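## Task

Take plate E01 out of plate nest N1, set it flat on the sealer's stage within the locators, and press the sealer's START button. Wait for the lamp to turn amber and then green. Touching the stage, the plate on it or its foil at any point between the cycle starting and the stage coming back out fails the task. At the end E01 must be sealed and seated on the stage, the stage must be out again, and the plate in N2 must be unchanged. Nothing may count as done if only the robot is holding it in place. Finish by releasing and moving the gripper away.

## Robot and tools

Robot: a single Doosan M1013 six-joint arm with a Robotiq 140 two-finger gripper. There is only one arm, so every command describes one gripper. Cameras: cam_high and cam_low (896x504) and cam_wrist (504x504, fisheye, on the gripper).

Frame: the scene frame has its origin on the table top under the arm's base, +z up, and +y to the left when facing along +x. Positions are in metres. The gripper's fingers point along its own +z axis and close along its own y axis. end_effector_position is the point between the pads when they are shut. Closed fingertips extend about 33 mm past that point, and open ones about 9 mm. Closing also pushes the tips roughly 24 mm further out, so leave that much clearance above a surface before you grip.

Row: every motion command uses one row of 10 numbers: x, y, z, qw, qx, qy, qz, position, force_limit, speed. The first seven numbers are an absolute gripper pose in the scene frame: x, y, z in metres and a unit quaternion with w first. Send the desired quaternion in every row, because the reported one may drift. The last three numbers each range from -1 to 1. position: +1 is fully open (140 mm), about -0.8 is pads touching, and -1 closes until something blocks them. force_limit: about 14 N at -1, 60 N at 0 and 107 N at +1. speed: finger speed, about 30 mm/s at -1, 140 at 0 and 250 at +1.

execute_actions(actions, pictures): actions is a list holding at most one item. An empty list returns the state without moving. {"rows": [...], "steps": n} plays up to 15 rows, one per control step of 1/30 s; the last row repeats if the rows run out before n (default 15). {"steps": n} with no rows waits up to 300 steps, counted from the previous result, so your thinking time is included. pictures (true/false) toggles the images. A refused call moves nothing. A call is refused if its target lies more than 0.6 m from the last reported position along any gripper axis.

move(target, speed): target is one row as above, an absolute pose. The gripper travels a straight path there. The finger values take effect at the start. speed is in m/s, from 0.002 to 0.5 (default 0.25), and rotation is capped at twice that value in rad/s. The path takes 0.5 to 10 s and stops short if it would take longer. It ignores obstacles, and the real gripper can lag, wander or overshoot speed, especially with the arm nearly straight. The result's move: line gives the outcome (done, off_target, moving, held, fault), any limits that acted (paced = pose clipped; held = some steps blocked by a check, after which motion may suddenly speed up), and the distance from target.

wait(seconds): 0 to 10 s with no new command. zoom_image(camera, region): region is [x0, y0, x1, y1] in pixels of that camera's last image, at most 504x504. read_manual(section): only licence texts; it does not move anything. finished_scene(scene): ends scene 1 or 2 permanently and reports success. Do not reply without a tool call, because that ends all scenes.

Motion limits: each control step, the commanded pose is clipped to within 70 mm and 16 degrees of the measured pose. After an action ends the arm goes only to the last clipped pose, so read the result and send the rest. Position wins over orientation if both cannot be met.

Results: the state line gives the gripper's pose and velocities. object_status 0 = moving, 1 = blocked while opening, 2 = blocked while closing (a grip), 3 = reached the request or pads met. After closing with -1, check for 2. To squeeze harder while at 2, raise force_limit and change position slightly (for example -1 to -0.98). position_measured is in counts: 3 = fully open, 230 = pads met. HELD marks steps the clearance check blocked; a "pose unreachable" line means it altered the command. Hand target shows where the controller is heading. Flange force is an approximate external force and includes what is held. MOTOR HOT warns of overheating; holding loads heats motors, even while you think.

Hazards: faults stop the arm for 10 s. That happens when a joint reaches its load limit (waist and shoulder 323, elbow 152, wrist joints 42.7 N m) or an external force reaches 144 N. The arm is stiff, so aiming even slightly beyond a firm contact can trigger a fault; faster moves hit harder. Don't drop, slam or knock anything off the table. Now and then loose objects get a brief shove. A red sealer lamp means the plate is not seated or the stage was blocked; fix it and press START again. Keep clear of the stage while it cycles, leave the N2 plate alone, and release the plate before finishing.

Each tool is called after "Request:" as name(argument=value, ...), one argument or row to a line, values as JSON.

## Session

Request:
execute_actions(
  actions=[],
)

Scene clock: 0.00 s of 6600.00 s.
end_effector_position=(+1.0240, +0.2514, +0.2762) position_measured=3 object_status=3 end_effector_quat_wxyz=(+0.178, +0.427, +0.869, -0.175) end_effector_velocity=(+0.000, +0.000, +0.000) end_effector_angular_velocity=(+0.001, -0.001, +0.001)
Joint positions: [ 0.307  0.901  0.737 -0.499  1.51  -0.265]
Joint velocities: [-0.     0.    -0.001  0.001 -0.001 -0.   ]
Flange force (N, the push that the arm receives, along the gripper's own x y z axes): no reading
Hand target: +1.024, +0.251, +0.276; +0.178, +0.427, +0.869, -0.175

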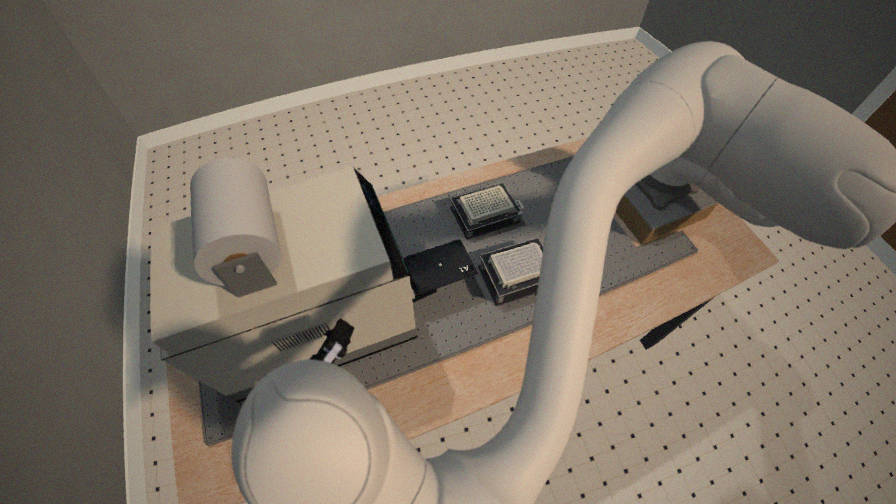

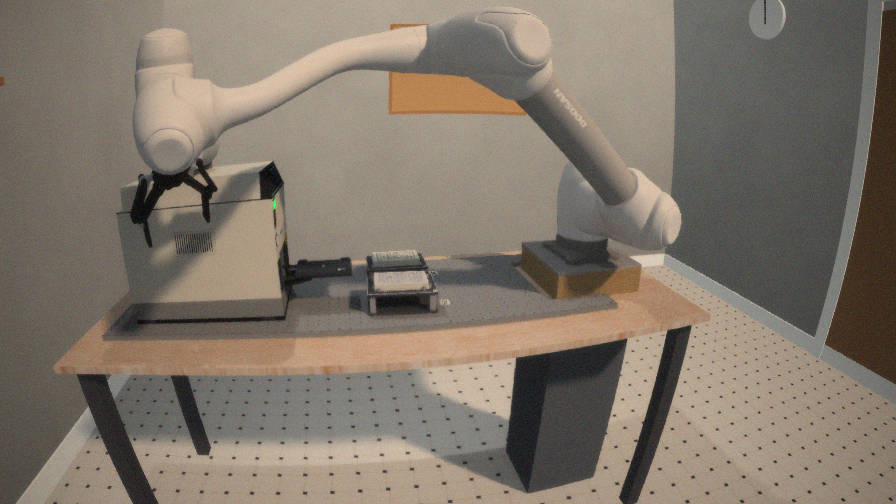

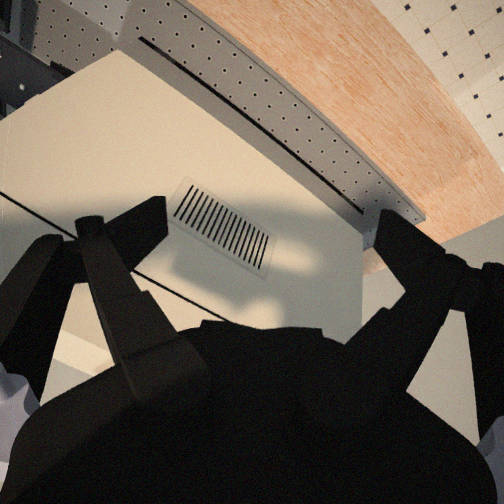

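Beside the sealer; back away along +y first.

Request:
move(
  target=[0.68,0.36,0.32,0.178,0.427,0.869,-0.175,1,0,0],
)

Request:
move(
  target=[0.5,-0.1,0.2,0,1,0,0,0.5,-0.5,0],
  speed=0.35,
)

Scene clock: 3.27 s of 6600.00 s.
end_effector_position=(+0.6801, +0.3600, +0.3203) position_measured=3 object_status=3 end_effector_quat_wxyz=(+0.178, +0.427, +0.869, -0.175) end_effector_velocity=(-0.001, -0.000, +0.000) end_effector_angular_velocity=(-0.002, +0.001, +0.000)
Joint positions: [ 0.59   0.447  1.432 -0.482  1.43   0.096]
Joint velocities: [ 0.001 -0.     0.001 -0.001  0.002 -0.   ]
Flange force (N, the push that the arm receives, along the gripper's own x y z axes): [-0.7 -5.0 -2.8]
Hand target: +0.680, +0.360, +0.320; +0.178, +0.427, +0.869, -0.175
Off the commanded pose: 0.000 m, 0 deg.
move: done

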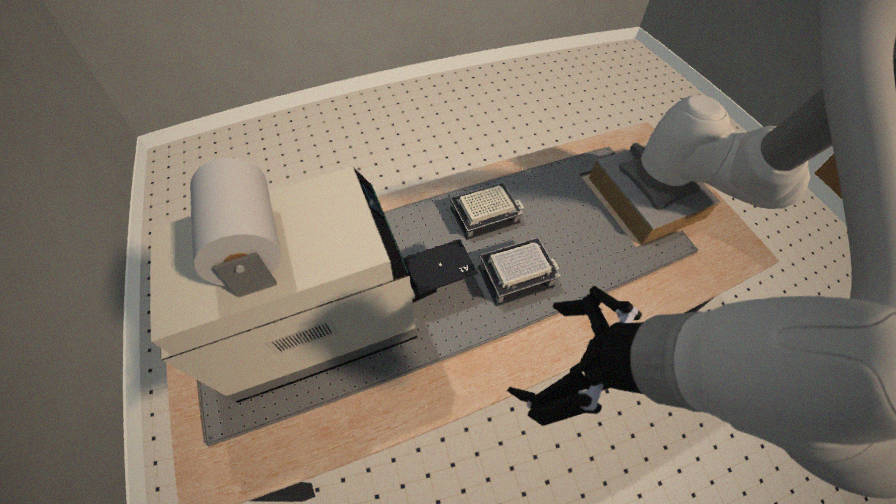

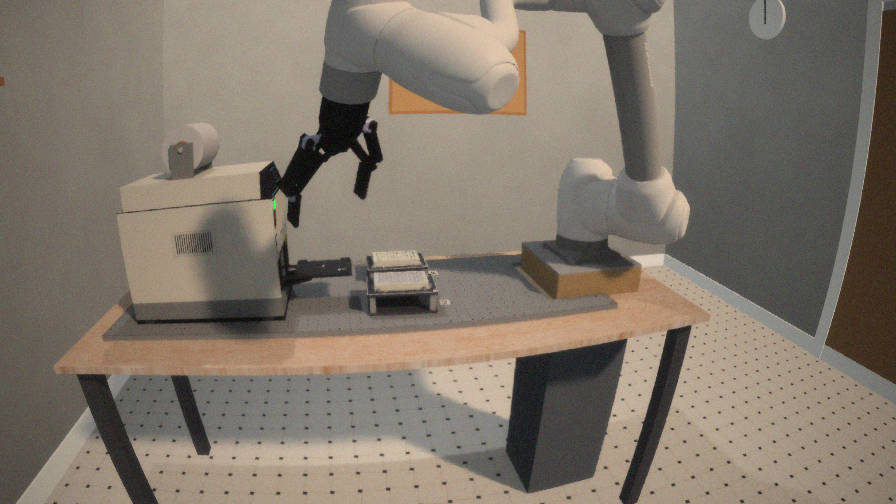

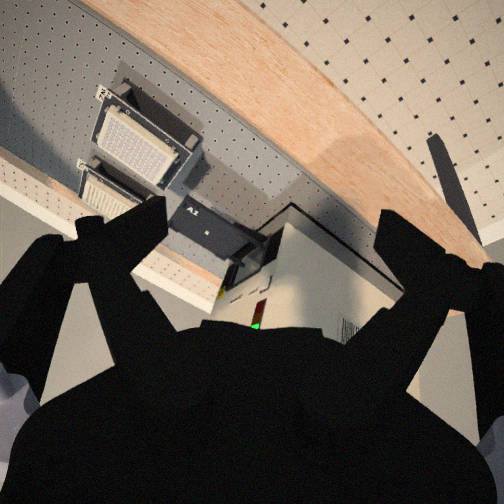

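Scene clock: 6.97 s of 6600.00 s.
end_effector_position=(+0.4994, -0.0991, +0.2002) position_measured=66 object_status=3 end_effector_quat_wxyz=(-0.001, +1.000, +0.000, +0.000) end_effector_velocity=(+0.000, -0.001, +0.000) end_effector_angular_velocity=(-0.000, -0.001, -0.002)
Joint positions: [-0.327  0.07   2.1    0.019  0.966  1.282]
Joint velocities: [-0.001 -0.001 -0.    -0.    -0.001  0.001]
Flange force (N, the push that the arm receives, along the gripper's own x y z axes): [0.0 -4.3 -3.5]
Hand target: +0.499, -0.099, +0.200; -0.001, +1.000, +0.000, +0.000
Off the commanded pose: 0.001 m, 0 deg.
move: done

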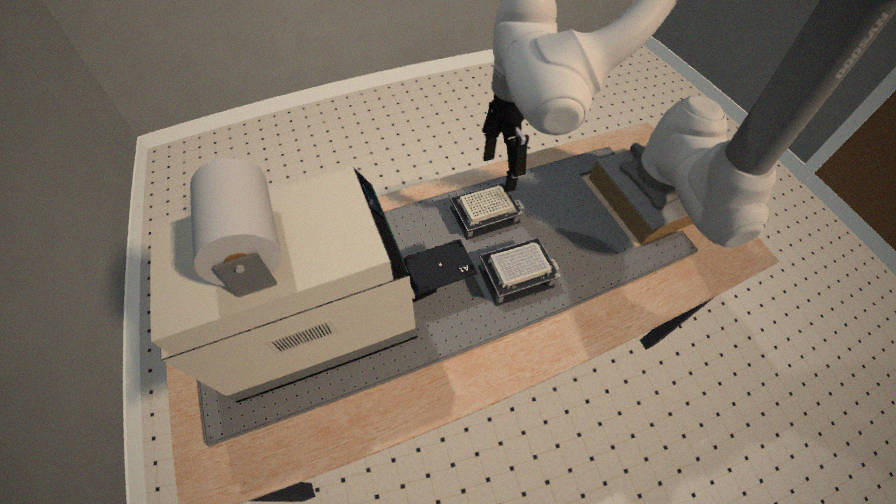

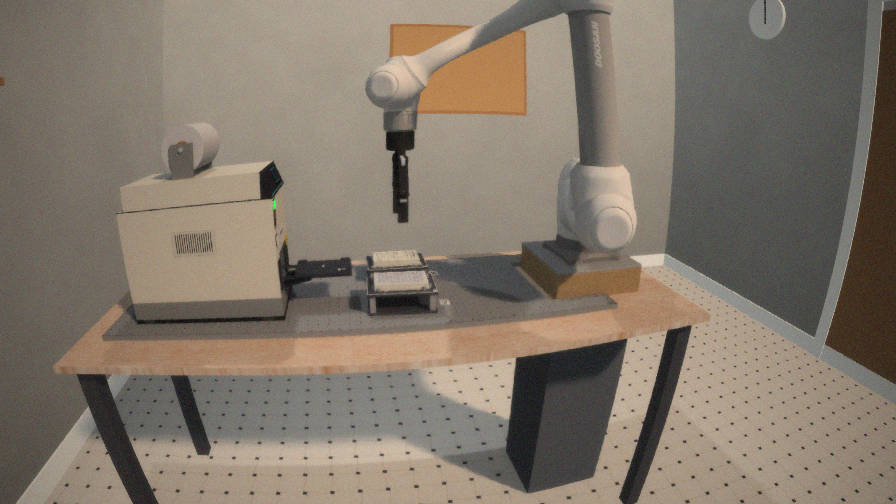

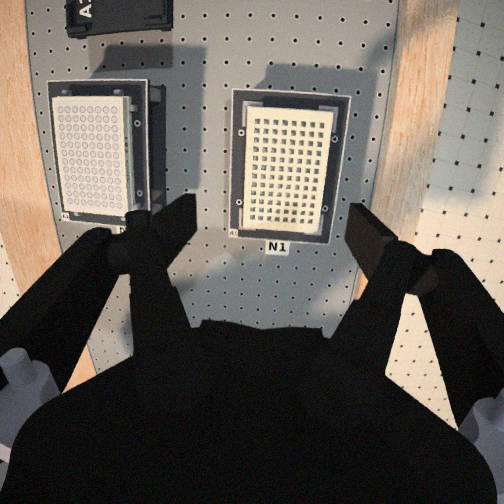

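Request:
move(
  target=[0.515,-0.11,0.11,0,1,0,0,0.5,-0.5,0],
  speed=0.1,
)

Request:
zoom_image(
  camera="cam_wrist",
  region=[140,70,400,330],
)

Request:
zoom_image(
  camera="cam_low",
  region=[340,210,460,300],
)

Scene clock: 9.13 s of 6600.00 s.
end_effector_position=(+0.5149, -0.1100, +0.1101) position_measured=66 object_status=3 end_effector_quat_wxyz=(+0.000, +1.000, -0.000, +0.000) end_effector_velocity=(-0.000, -0.000, -0.001) end_effector_angular_velocity=(+0.000, +0.001, +0.000)
Joint positions: [-0.336  0.205  2.148  0.02   0.783  1.271]
Joint velocities: [-0.     0.001  0.    -0.    -0.001 -0.   ]
Flange force (N, the push that the arm receives, along the gripper's own x y z axes): [-1.0 1.7 -3.8]
Hand target: +0.515, -0.110, +0.110; +0.000, +1.000, -0.000, -0.000
Off the commanded pose: 0.000 m, 0 deg.
move: done

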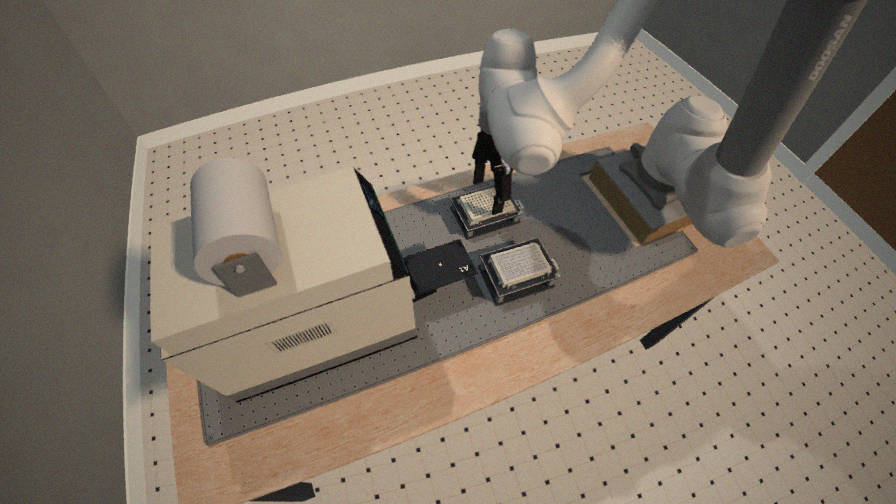

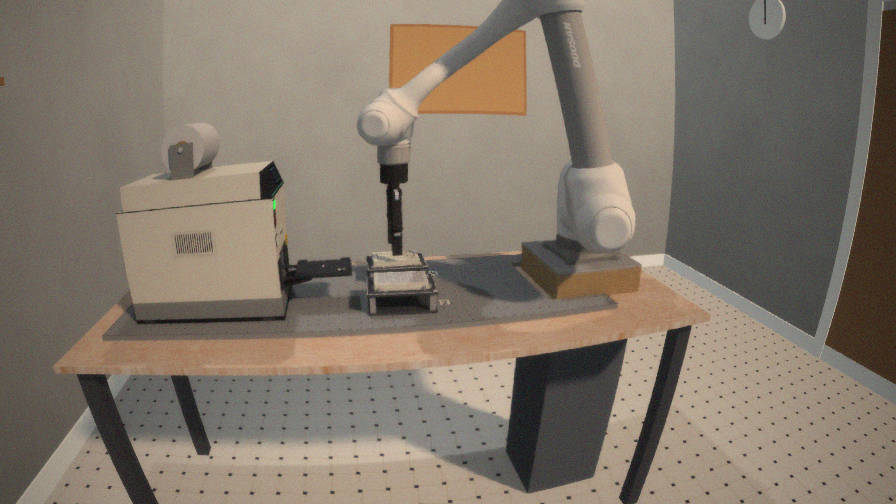

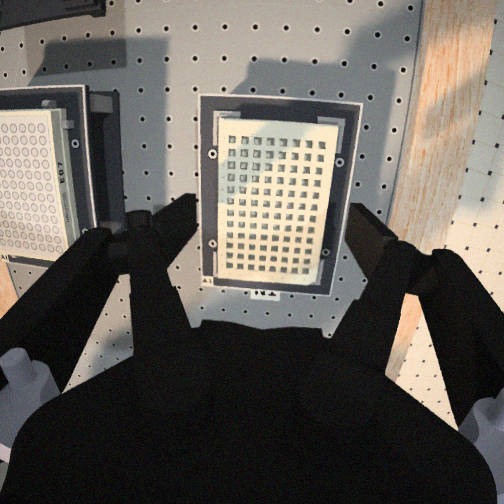

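Region (140, 70, 400, 330) of cam_wrist's 504x504 image, scaled by 1.938, with more detail than that image has.

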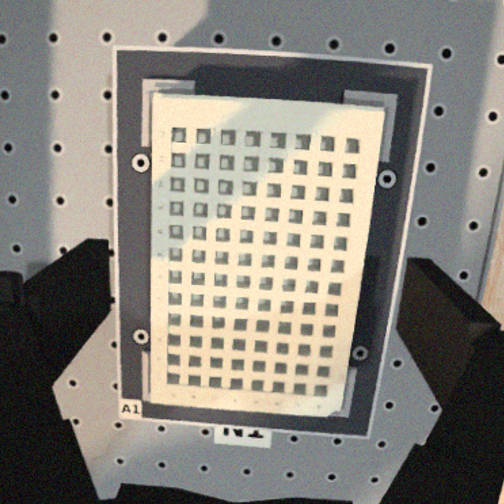

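Region (340, 210, 460, 300) of cam_low's 896x504 image, scaled by 4.200, with more detail than that image has; it fills the top 378 rows of this view, and the rest is white.

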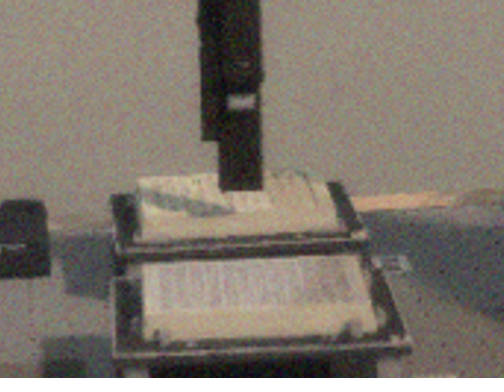

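Request:
move(
  target=[0.517,-0.11,0.092,0,0.9999,-0.013,0,0.5,-0.5,0],
  speed=0.03,
)

Request:
zoom_image(
  camera="cam_wrist",
  region=[140,70,400,330],
)

Request:
zoom_image(
  camera="cam_low",
  region=[340,210,460,300],
)

Scene clock: 12.50 s of 6600.00 s.
end_effector_position=(+0.5170, -0.1100, +0.0920) position_measured=66 object_status=3 end_effector_quat_wxyz=(+0.000, +1.000, -0.013, +0.000) end_effector_velocity=(-0.000, -0.000, -0.000) end_effector_angular_velocity=(-0.001, +0.001, +0.000)
Joint positions: [-0.334  0.233  2.157  0.021  0.746  1.298]
Joint velocities: [ 0.     0.     0.001 -0.001 -0.001  0.001]
Flange force (N, the push that the arm receives, along the gripper's own x y z axes): [-3.0 0.1 -5.8]
Hand target: +0.517, -0.110, +0.092; +0.000, +1.000, -0.013, -0.000
Off the commanded pose: 0.000 m, 0 deg.
move: done

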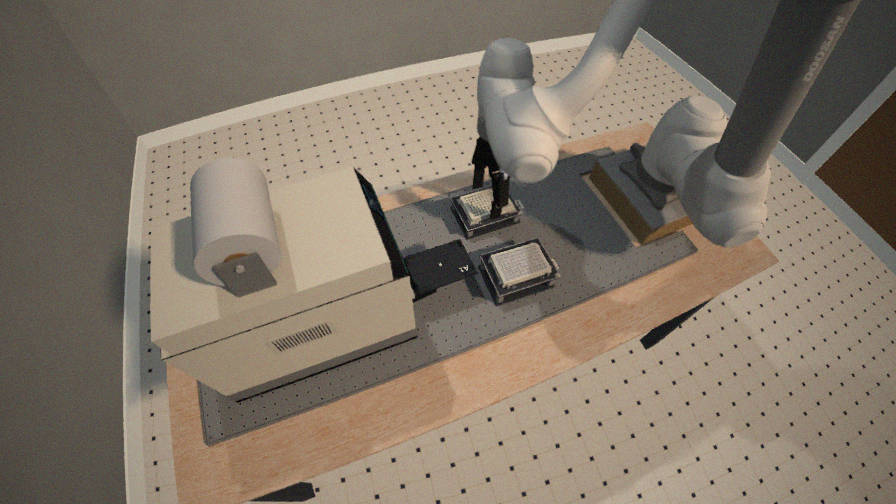

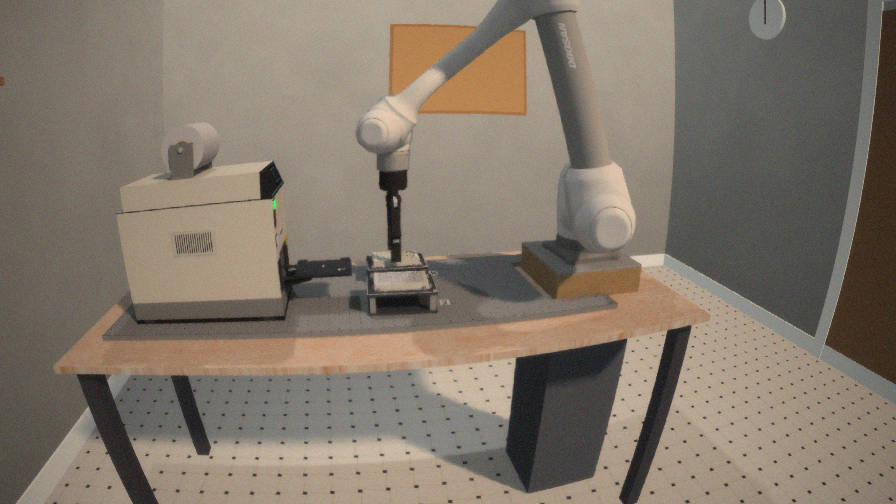

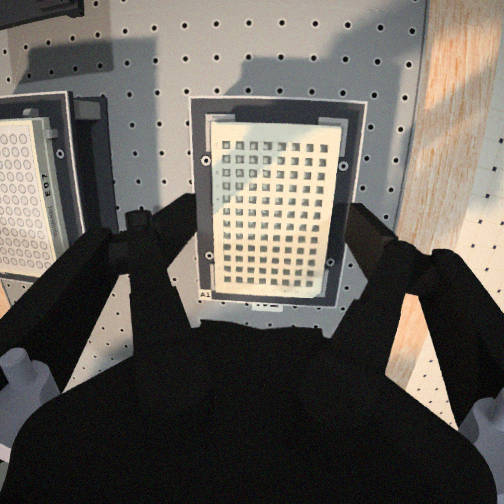

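Region (140, 70, 400, 330) of cam_wrist's 504x504 image, scaled by 1.938, with more detail than that image has.

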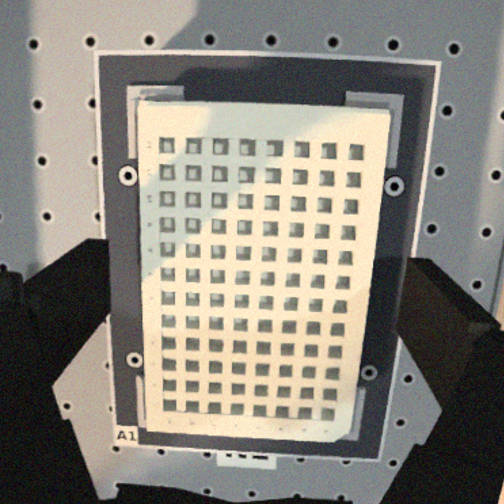

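Region (340, 210, 460, 300) of cam_low's 896x504 image, scaled by 4.200, with more detail than that image has; it fills the top 378 rows of this view, and the rest is white.

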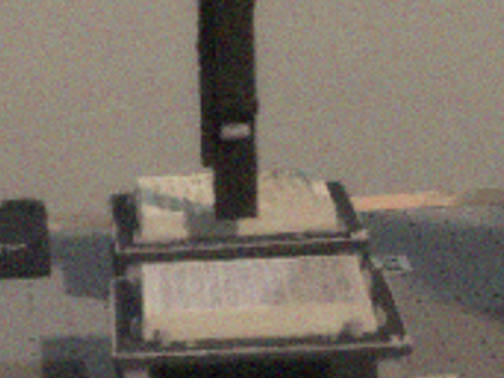

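Request:
move(
  target=[0.517,-0.11,0.086,0,0.9999,-0.013,0,0.5,-0.5,0],
  speed=0.02,
)

Request:
move(
  target=[0.517,-0.11,0.086,0,0.9999,-0.013,0,-1,-0.5,-0.7],
  speed=0.02,
)

Request:
zoom_image(
  camera="cam_low",
  region=[340,210,460,300],
)

Scene clock: 14.90 s of 6600.00 s.
end_effector_position=(+0.5170, -0.1100, +0.0860) position_measured=66 object_status=3 end_effector_quat_wxyz=(+0.000, +1.000, -0.013, -0.000) end_effector_velocity=(-0.000, -0.000, -0.001) end_effector_angular_velocity=(-0.000, +0.000, -0.001)
Joint positions: [-0.334  0.242  2.16   0.021  0.734  1.298]
Joint velocities: [-0.     0.001  0.    -0.    -0.001  0.001]
Flange force (N, the push that the arm receives, along the gripper's own x y z axes): [-1.6 -0.4 -5.4]
Hand target: +0.517, -0.110, +0.086; +0.000, +1.000, -0.013, -0.000
Off the commanded pose: 0.000 m, 0 deg.
move: done

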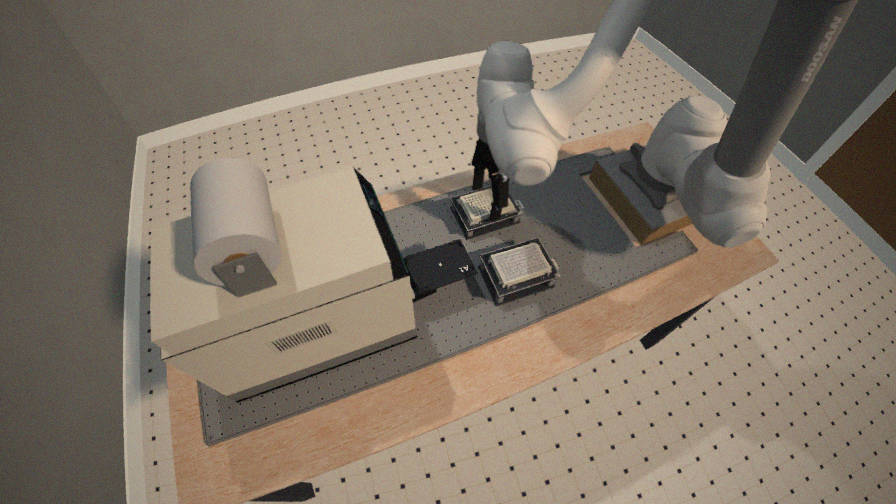

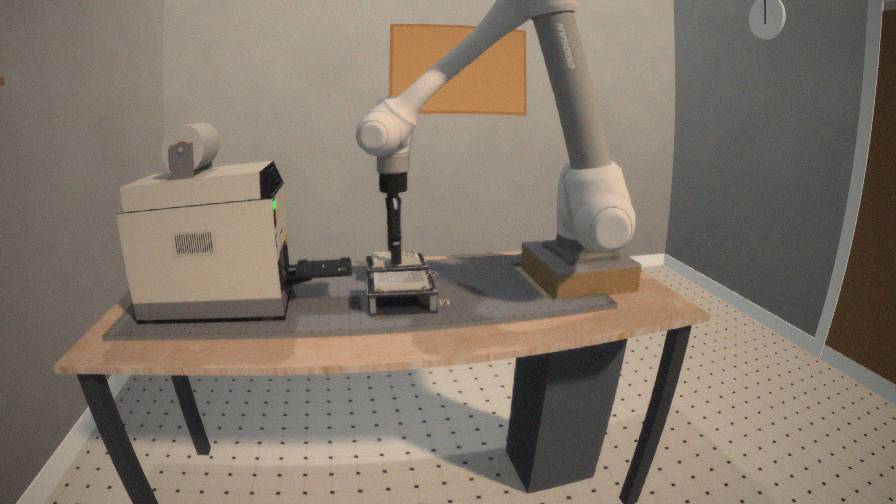

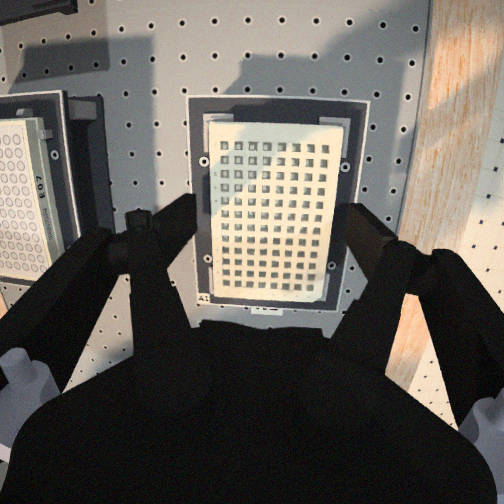

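Scene clock: 15.60 s of 6600.00 s.
end_effector_position=(+0.5170, -0.1100, +0.0860) position_measured=107 object_status=2 end_effector_quat_wxyz=(-0.000, +1.000, -0.013, -0.000) end_effector_velocity=(-0.000, +0.000, -0.000) end_effector_angular_velocity=(+0.000, +0.001, +0.000)
Joint positions: [-0.334  0.242  2.16   0.021  0.734  1.297]
Joint velocities: [ 0.     0.001 -0.     0.     0.    -0.   ]
Flange force (N, the push that the arm receives, along the gripper's own x y z axes): [-6.6 1.5 -39.2]
Hand target: +0.517, -0.110, +0.086; +0.000, +1.000, -0.013, -0.000
Off the commanded pose: 0.000 m, 0 deg.
move: done

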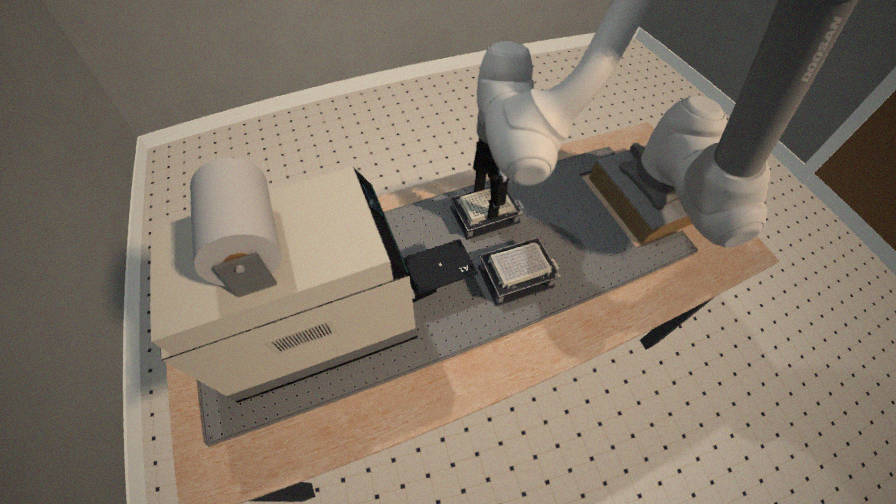

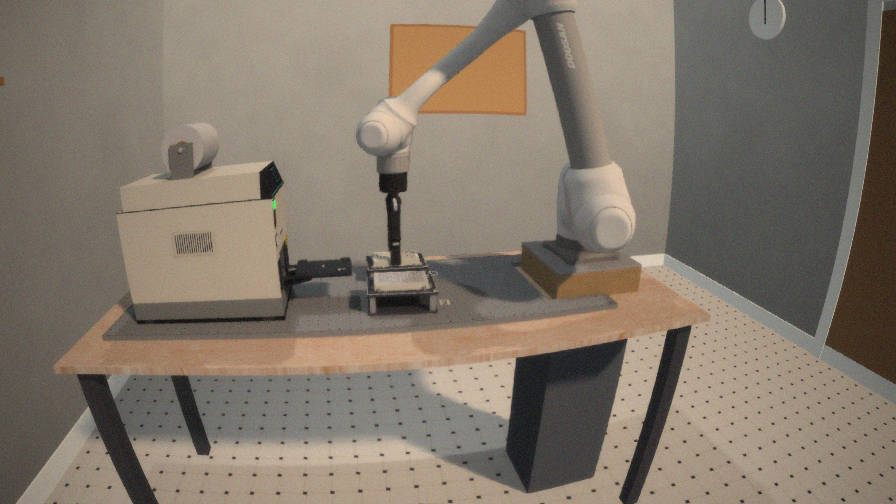

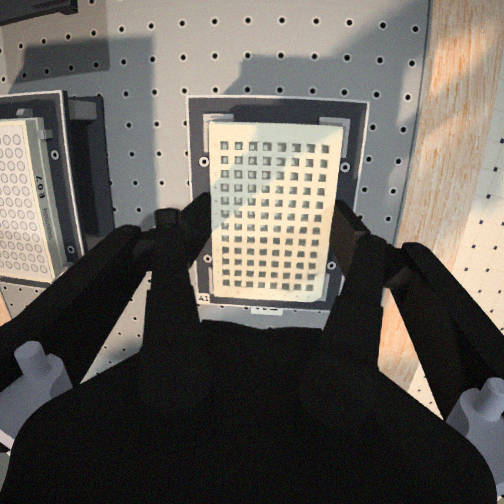

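Region (340, 210, 460, 300) of cam_low's 896x504 image, scaled by 4.200, with more detail than that image has; it fills the top 378 rows of this view, and the rest is white.

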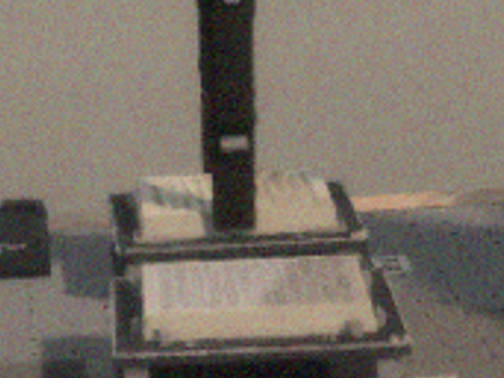

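Gripping the body above the flange. Re-squeeze slightly higher, then lift.

Request:
move(
  target=[0.517,-0.11,0.0872,0,0.9999,-0.013,0,-0.98,-0.5,-0.7],
  speed=0.005,
)

Request:
move(
  target=[0.517,-0.11,0.165,0,0.9999,-0.013,0,-0.98,-0.5,-0.7],
  speed=0.07,
)

Request:
move(
  target=[0.69,0.035,0.16,0,0.9999,-0.013,0,-0.98,-0.5,-0.7],
  speed=0.13,
)

Request:
zoom_image(
  camera="cam_low",
  region=[255,190,375,300],
)

Request:
zoom_image(
  camera="cam_wrist",
  region=[150,50,400,320],
)

Scene clock: 18.70 s of 6600.00 s.
end_effector_position=(+0.5170, -0.1100, +0.0872) position_measured=108 object_status=2 end_effector_quat_wxyz=(-0.000, +1.000, -0.013, -0.000) end_effector_velocity=(-0.000, +0.000, +0.000) end_effector_angular_velocity=(+0.000, -0.000, -0.001)
Joint positions: [-0.334  0.24   2.16   0.021  0.736  1.297]
Joint velocities: [-0.    -0.001  0.     0.     0.001  0.001]
Flange force (N, the push that the arm receives, along the gripper's own x y z axes): [0.0 -0.6 -3.7]
Hand target: +0.517, -0.110, +0.087; -0.000, +1.000, -0.013, +0.000
Off the commanded pose: 0.000 m, 0 deg.
move: done

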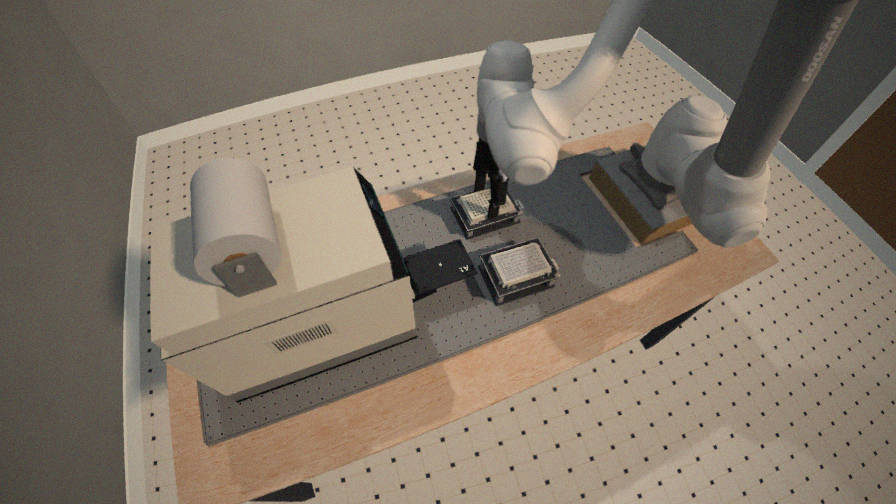

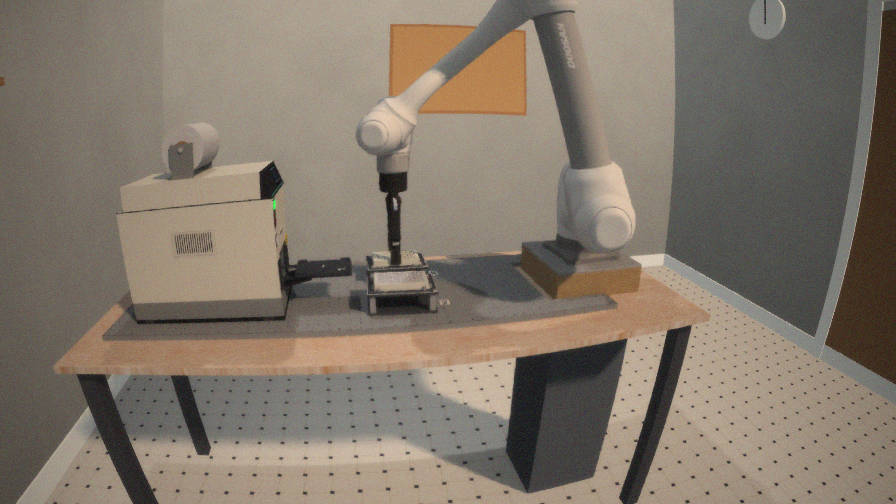

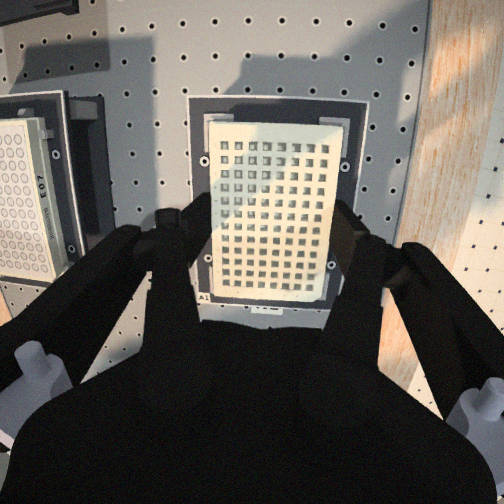

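Scene clock: 20.13 s of 6600.00 s.
end_effector_position=(+0.5171, -0.1100, +0.1649) position_measured=108 object_status=2 end_effector_quat_wxyz=(-0.000, +1.000, -0.013, +0.000) end_effector_velocity=(-0.000, +0.000, +0.000) end_effector_angular_velocity=(+0.001, +0.000, -0.002)
Joint positions: [-0.336  0.139  2.1    0.018  0.897  1.299]
Joint velocities: [ 0.    -0.    -0.     0.001  0.001  0.001]
Flange force (N, the push that the arm receives, along the gripper's own x y z axes): [-1.4 0.6 -4.1]
Hand target: +0.517, -0.110, +0.165; -0.000, +1.000, -0.013, +0.000
Off the commanded pose: 0.000 m, 0 deg.
move: done

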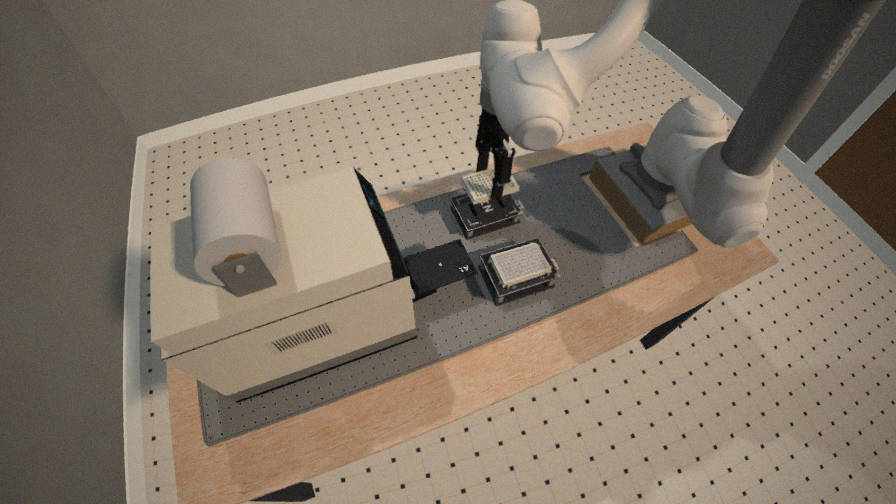

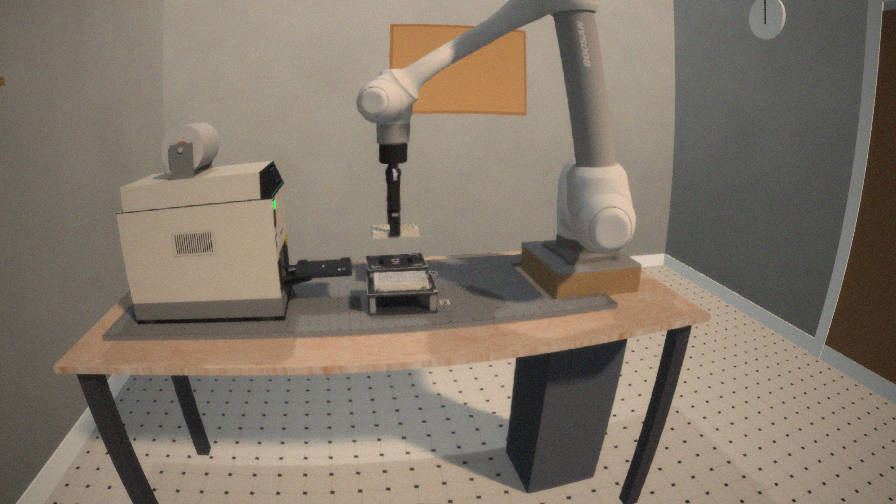

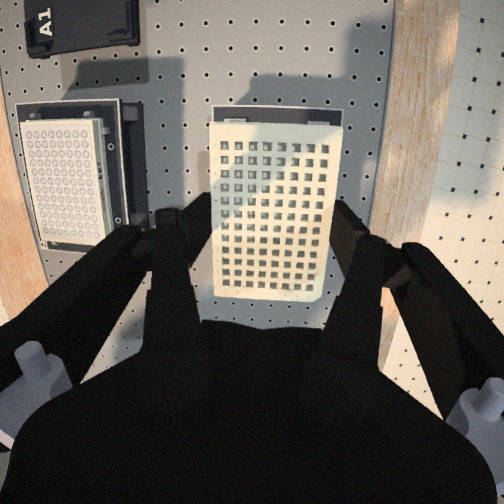

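Scene clock: 22.23 s of 6600.00 s.
end_effector_position=(+0.6900, +0.0346, +0.1599) position_measured=108 object_status=2 end_effector_quat_wxyz=(+0.000, +1.000, -0.013, -0.000) end_effector_velocity=(+0.000, +0.000, -0.000) end_effector_angular_velocity=(-0.000, +0.000, +0.000)
Joint positions: [-0.057  0.367  1.797  0.014  0.968  1.582]
Joint velocities: [ 0.001  0.    -0.001 -0.     0.     0.   ]
Flange force (N, the push that the arm receives, along the gripper's own x y z axes): [-1.3 -1.2 -3.5]
Hand target: +0.690, +0.035, +0.160; +0.000, +1.000, -0.013, -0.000
Off the commanded pose: 0.000 m, 0 deg.
move: done

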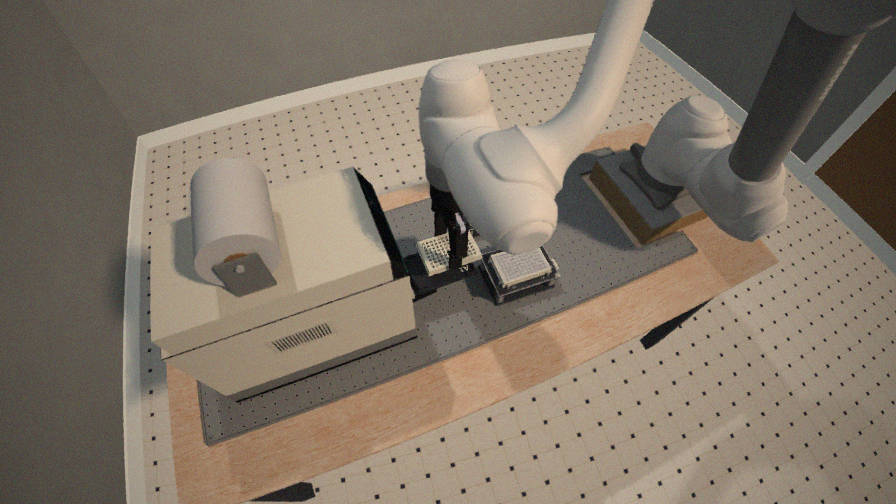

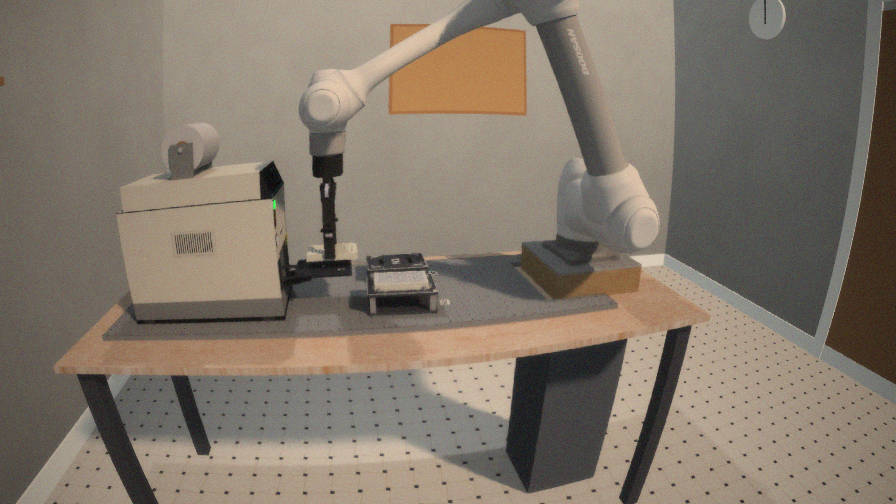

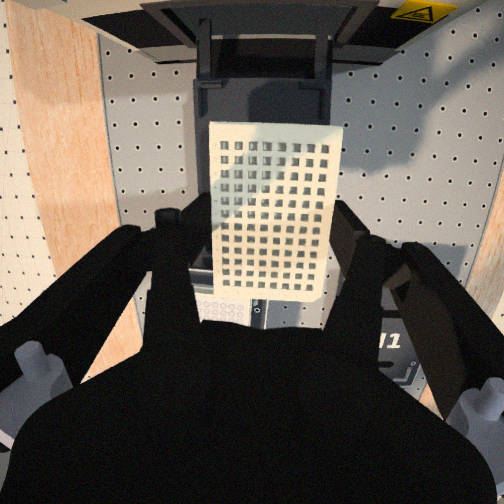

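Region (255, 190, 375, 300) of cam_low's 896x504 image, scaled by 4.200, with more detail than that image has; it fills the top 462 rows of this view, and the rest is white.

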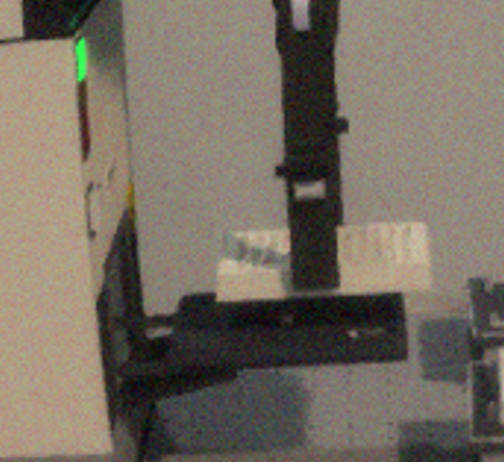

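Region (150, 50, 400, 320) of cam_wrist's 504x504 image, scaled by 1.867, with more detail than that image has; it fills the left 467 columns of this view, and the rest is white.

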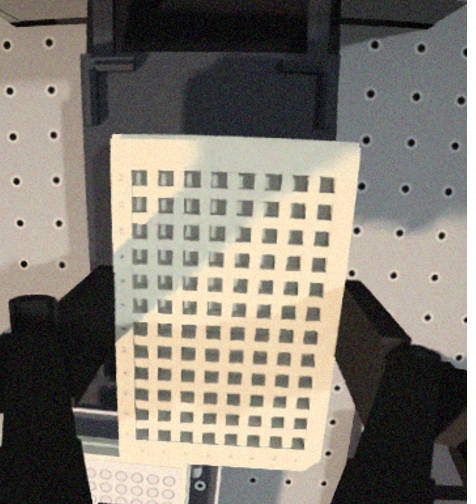

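Request:
move(
  target=[0.711,0.044,0.146,0,1,-0.003,0,-0.98,-0.5,-0.7],
  speed=0.03,
)

Request:
zoom_image(
  camera="cam_low",
  region=[275,230,365,290],
)

Request:
zoom_image(
  camera="cam_wrist",
  region=[150,50,400,320],
)

Scene clock: 24.77 s of 6600.00 s.
end_effector_position=(+0.7110, +0.0440, +0.1460) position_measured=108 object_status=2 end_effector_quat_wxyz=(+0.000, +1.000, -0.003, -0.000) end_effector_velocity=(+0.000, +0.000, -0.000) end_effector_angular_velocity=(+0.000, +0.000, -0.001)
Joint positions: [-0.043  0.409  1.763  0.014  0.96   1.575]
Joint velocities: [ 0.     0.001 -0.     0.     0.     0.001]
Flange force (N, the push that the arm receives, along the gripper's own x y z axes): [-2.3 -0.6 -5.1]
Hand target: +0.711, +0.044, +0.146; +0.000, +1.000, -0.003, -0.000
Off the commanded pose: 0.000 m, 0 deg.
move: done

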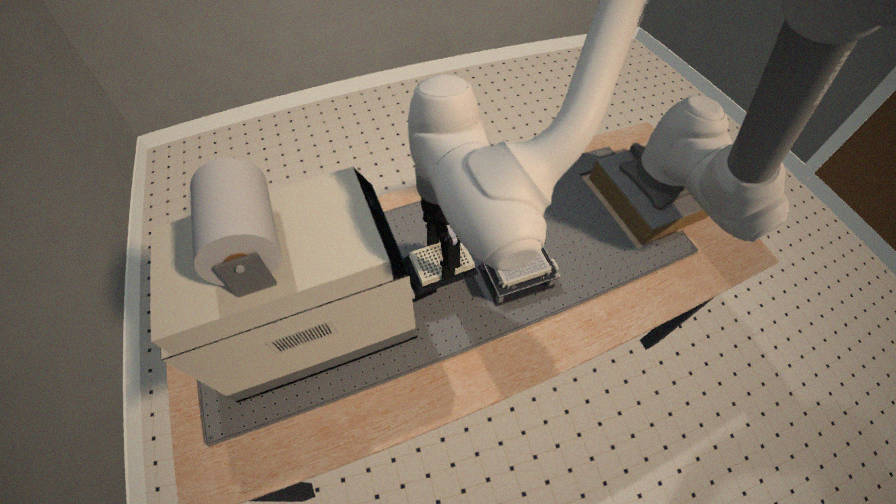

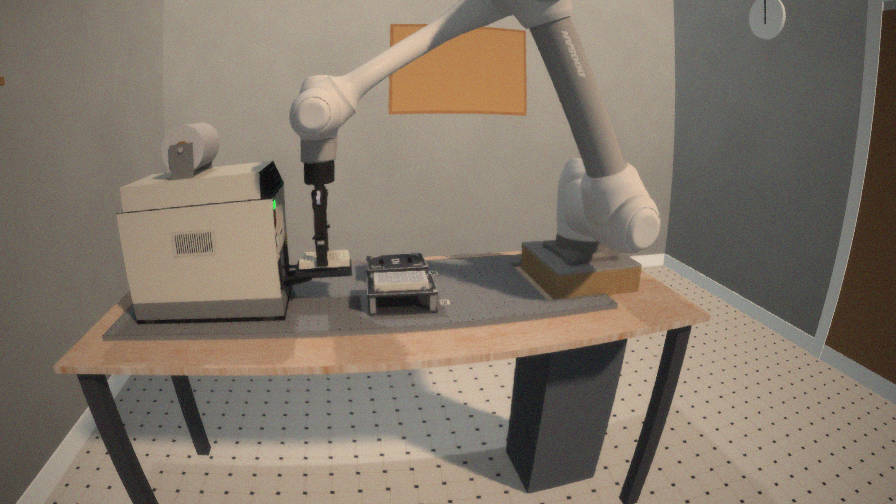

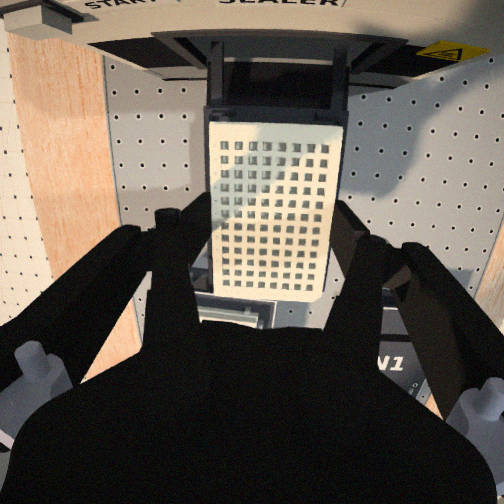

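Region (275, 230, 365, 290) of cam_low's 896x504 image, scaled by 5.600, with more detail than that image has.

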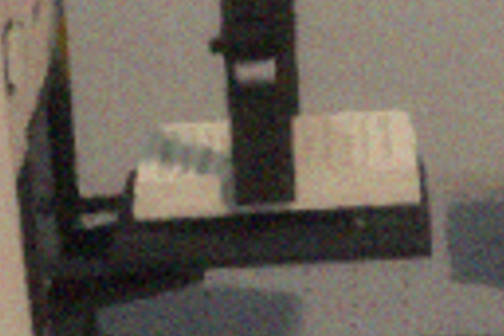

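Region (150, 50, 400, 320) of cam_wrist's 504x504 image, scaled by 1.867, with more detail than that image has; it fills the left 467 columns of this view, and the rest is white.

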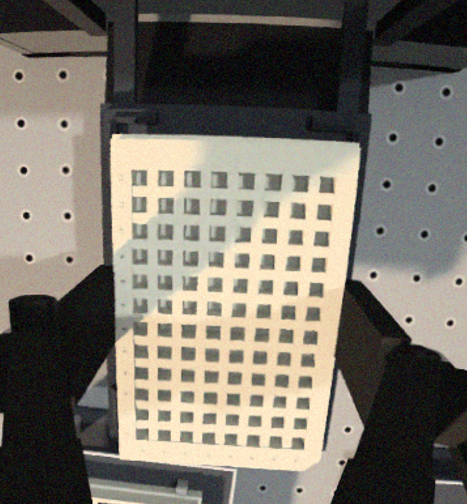

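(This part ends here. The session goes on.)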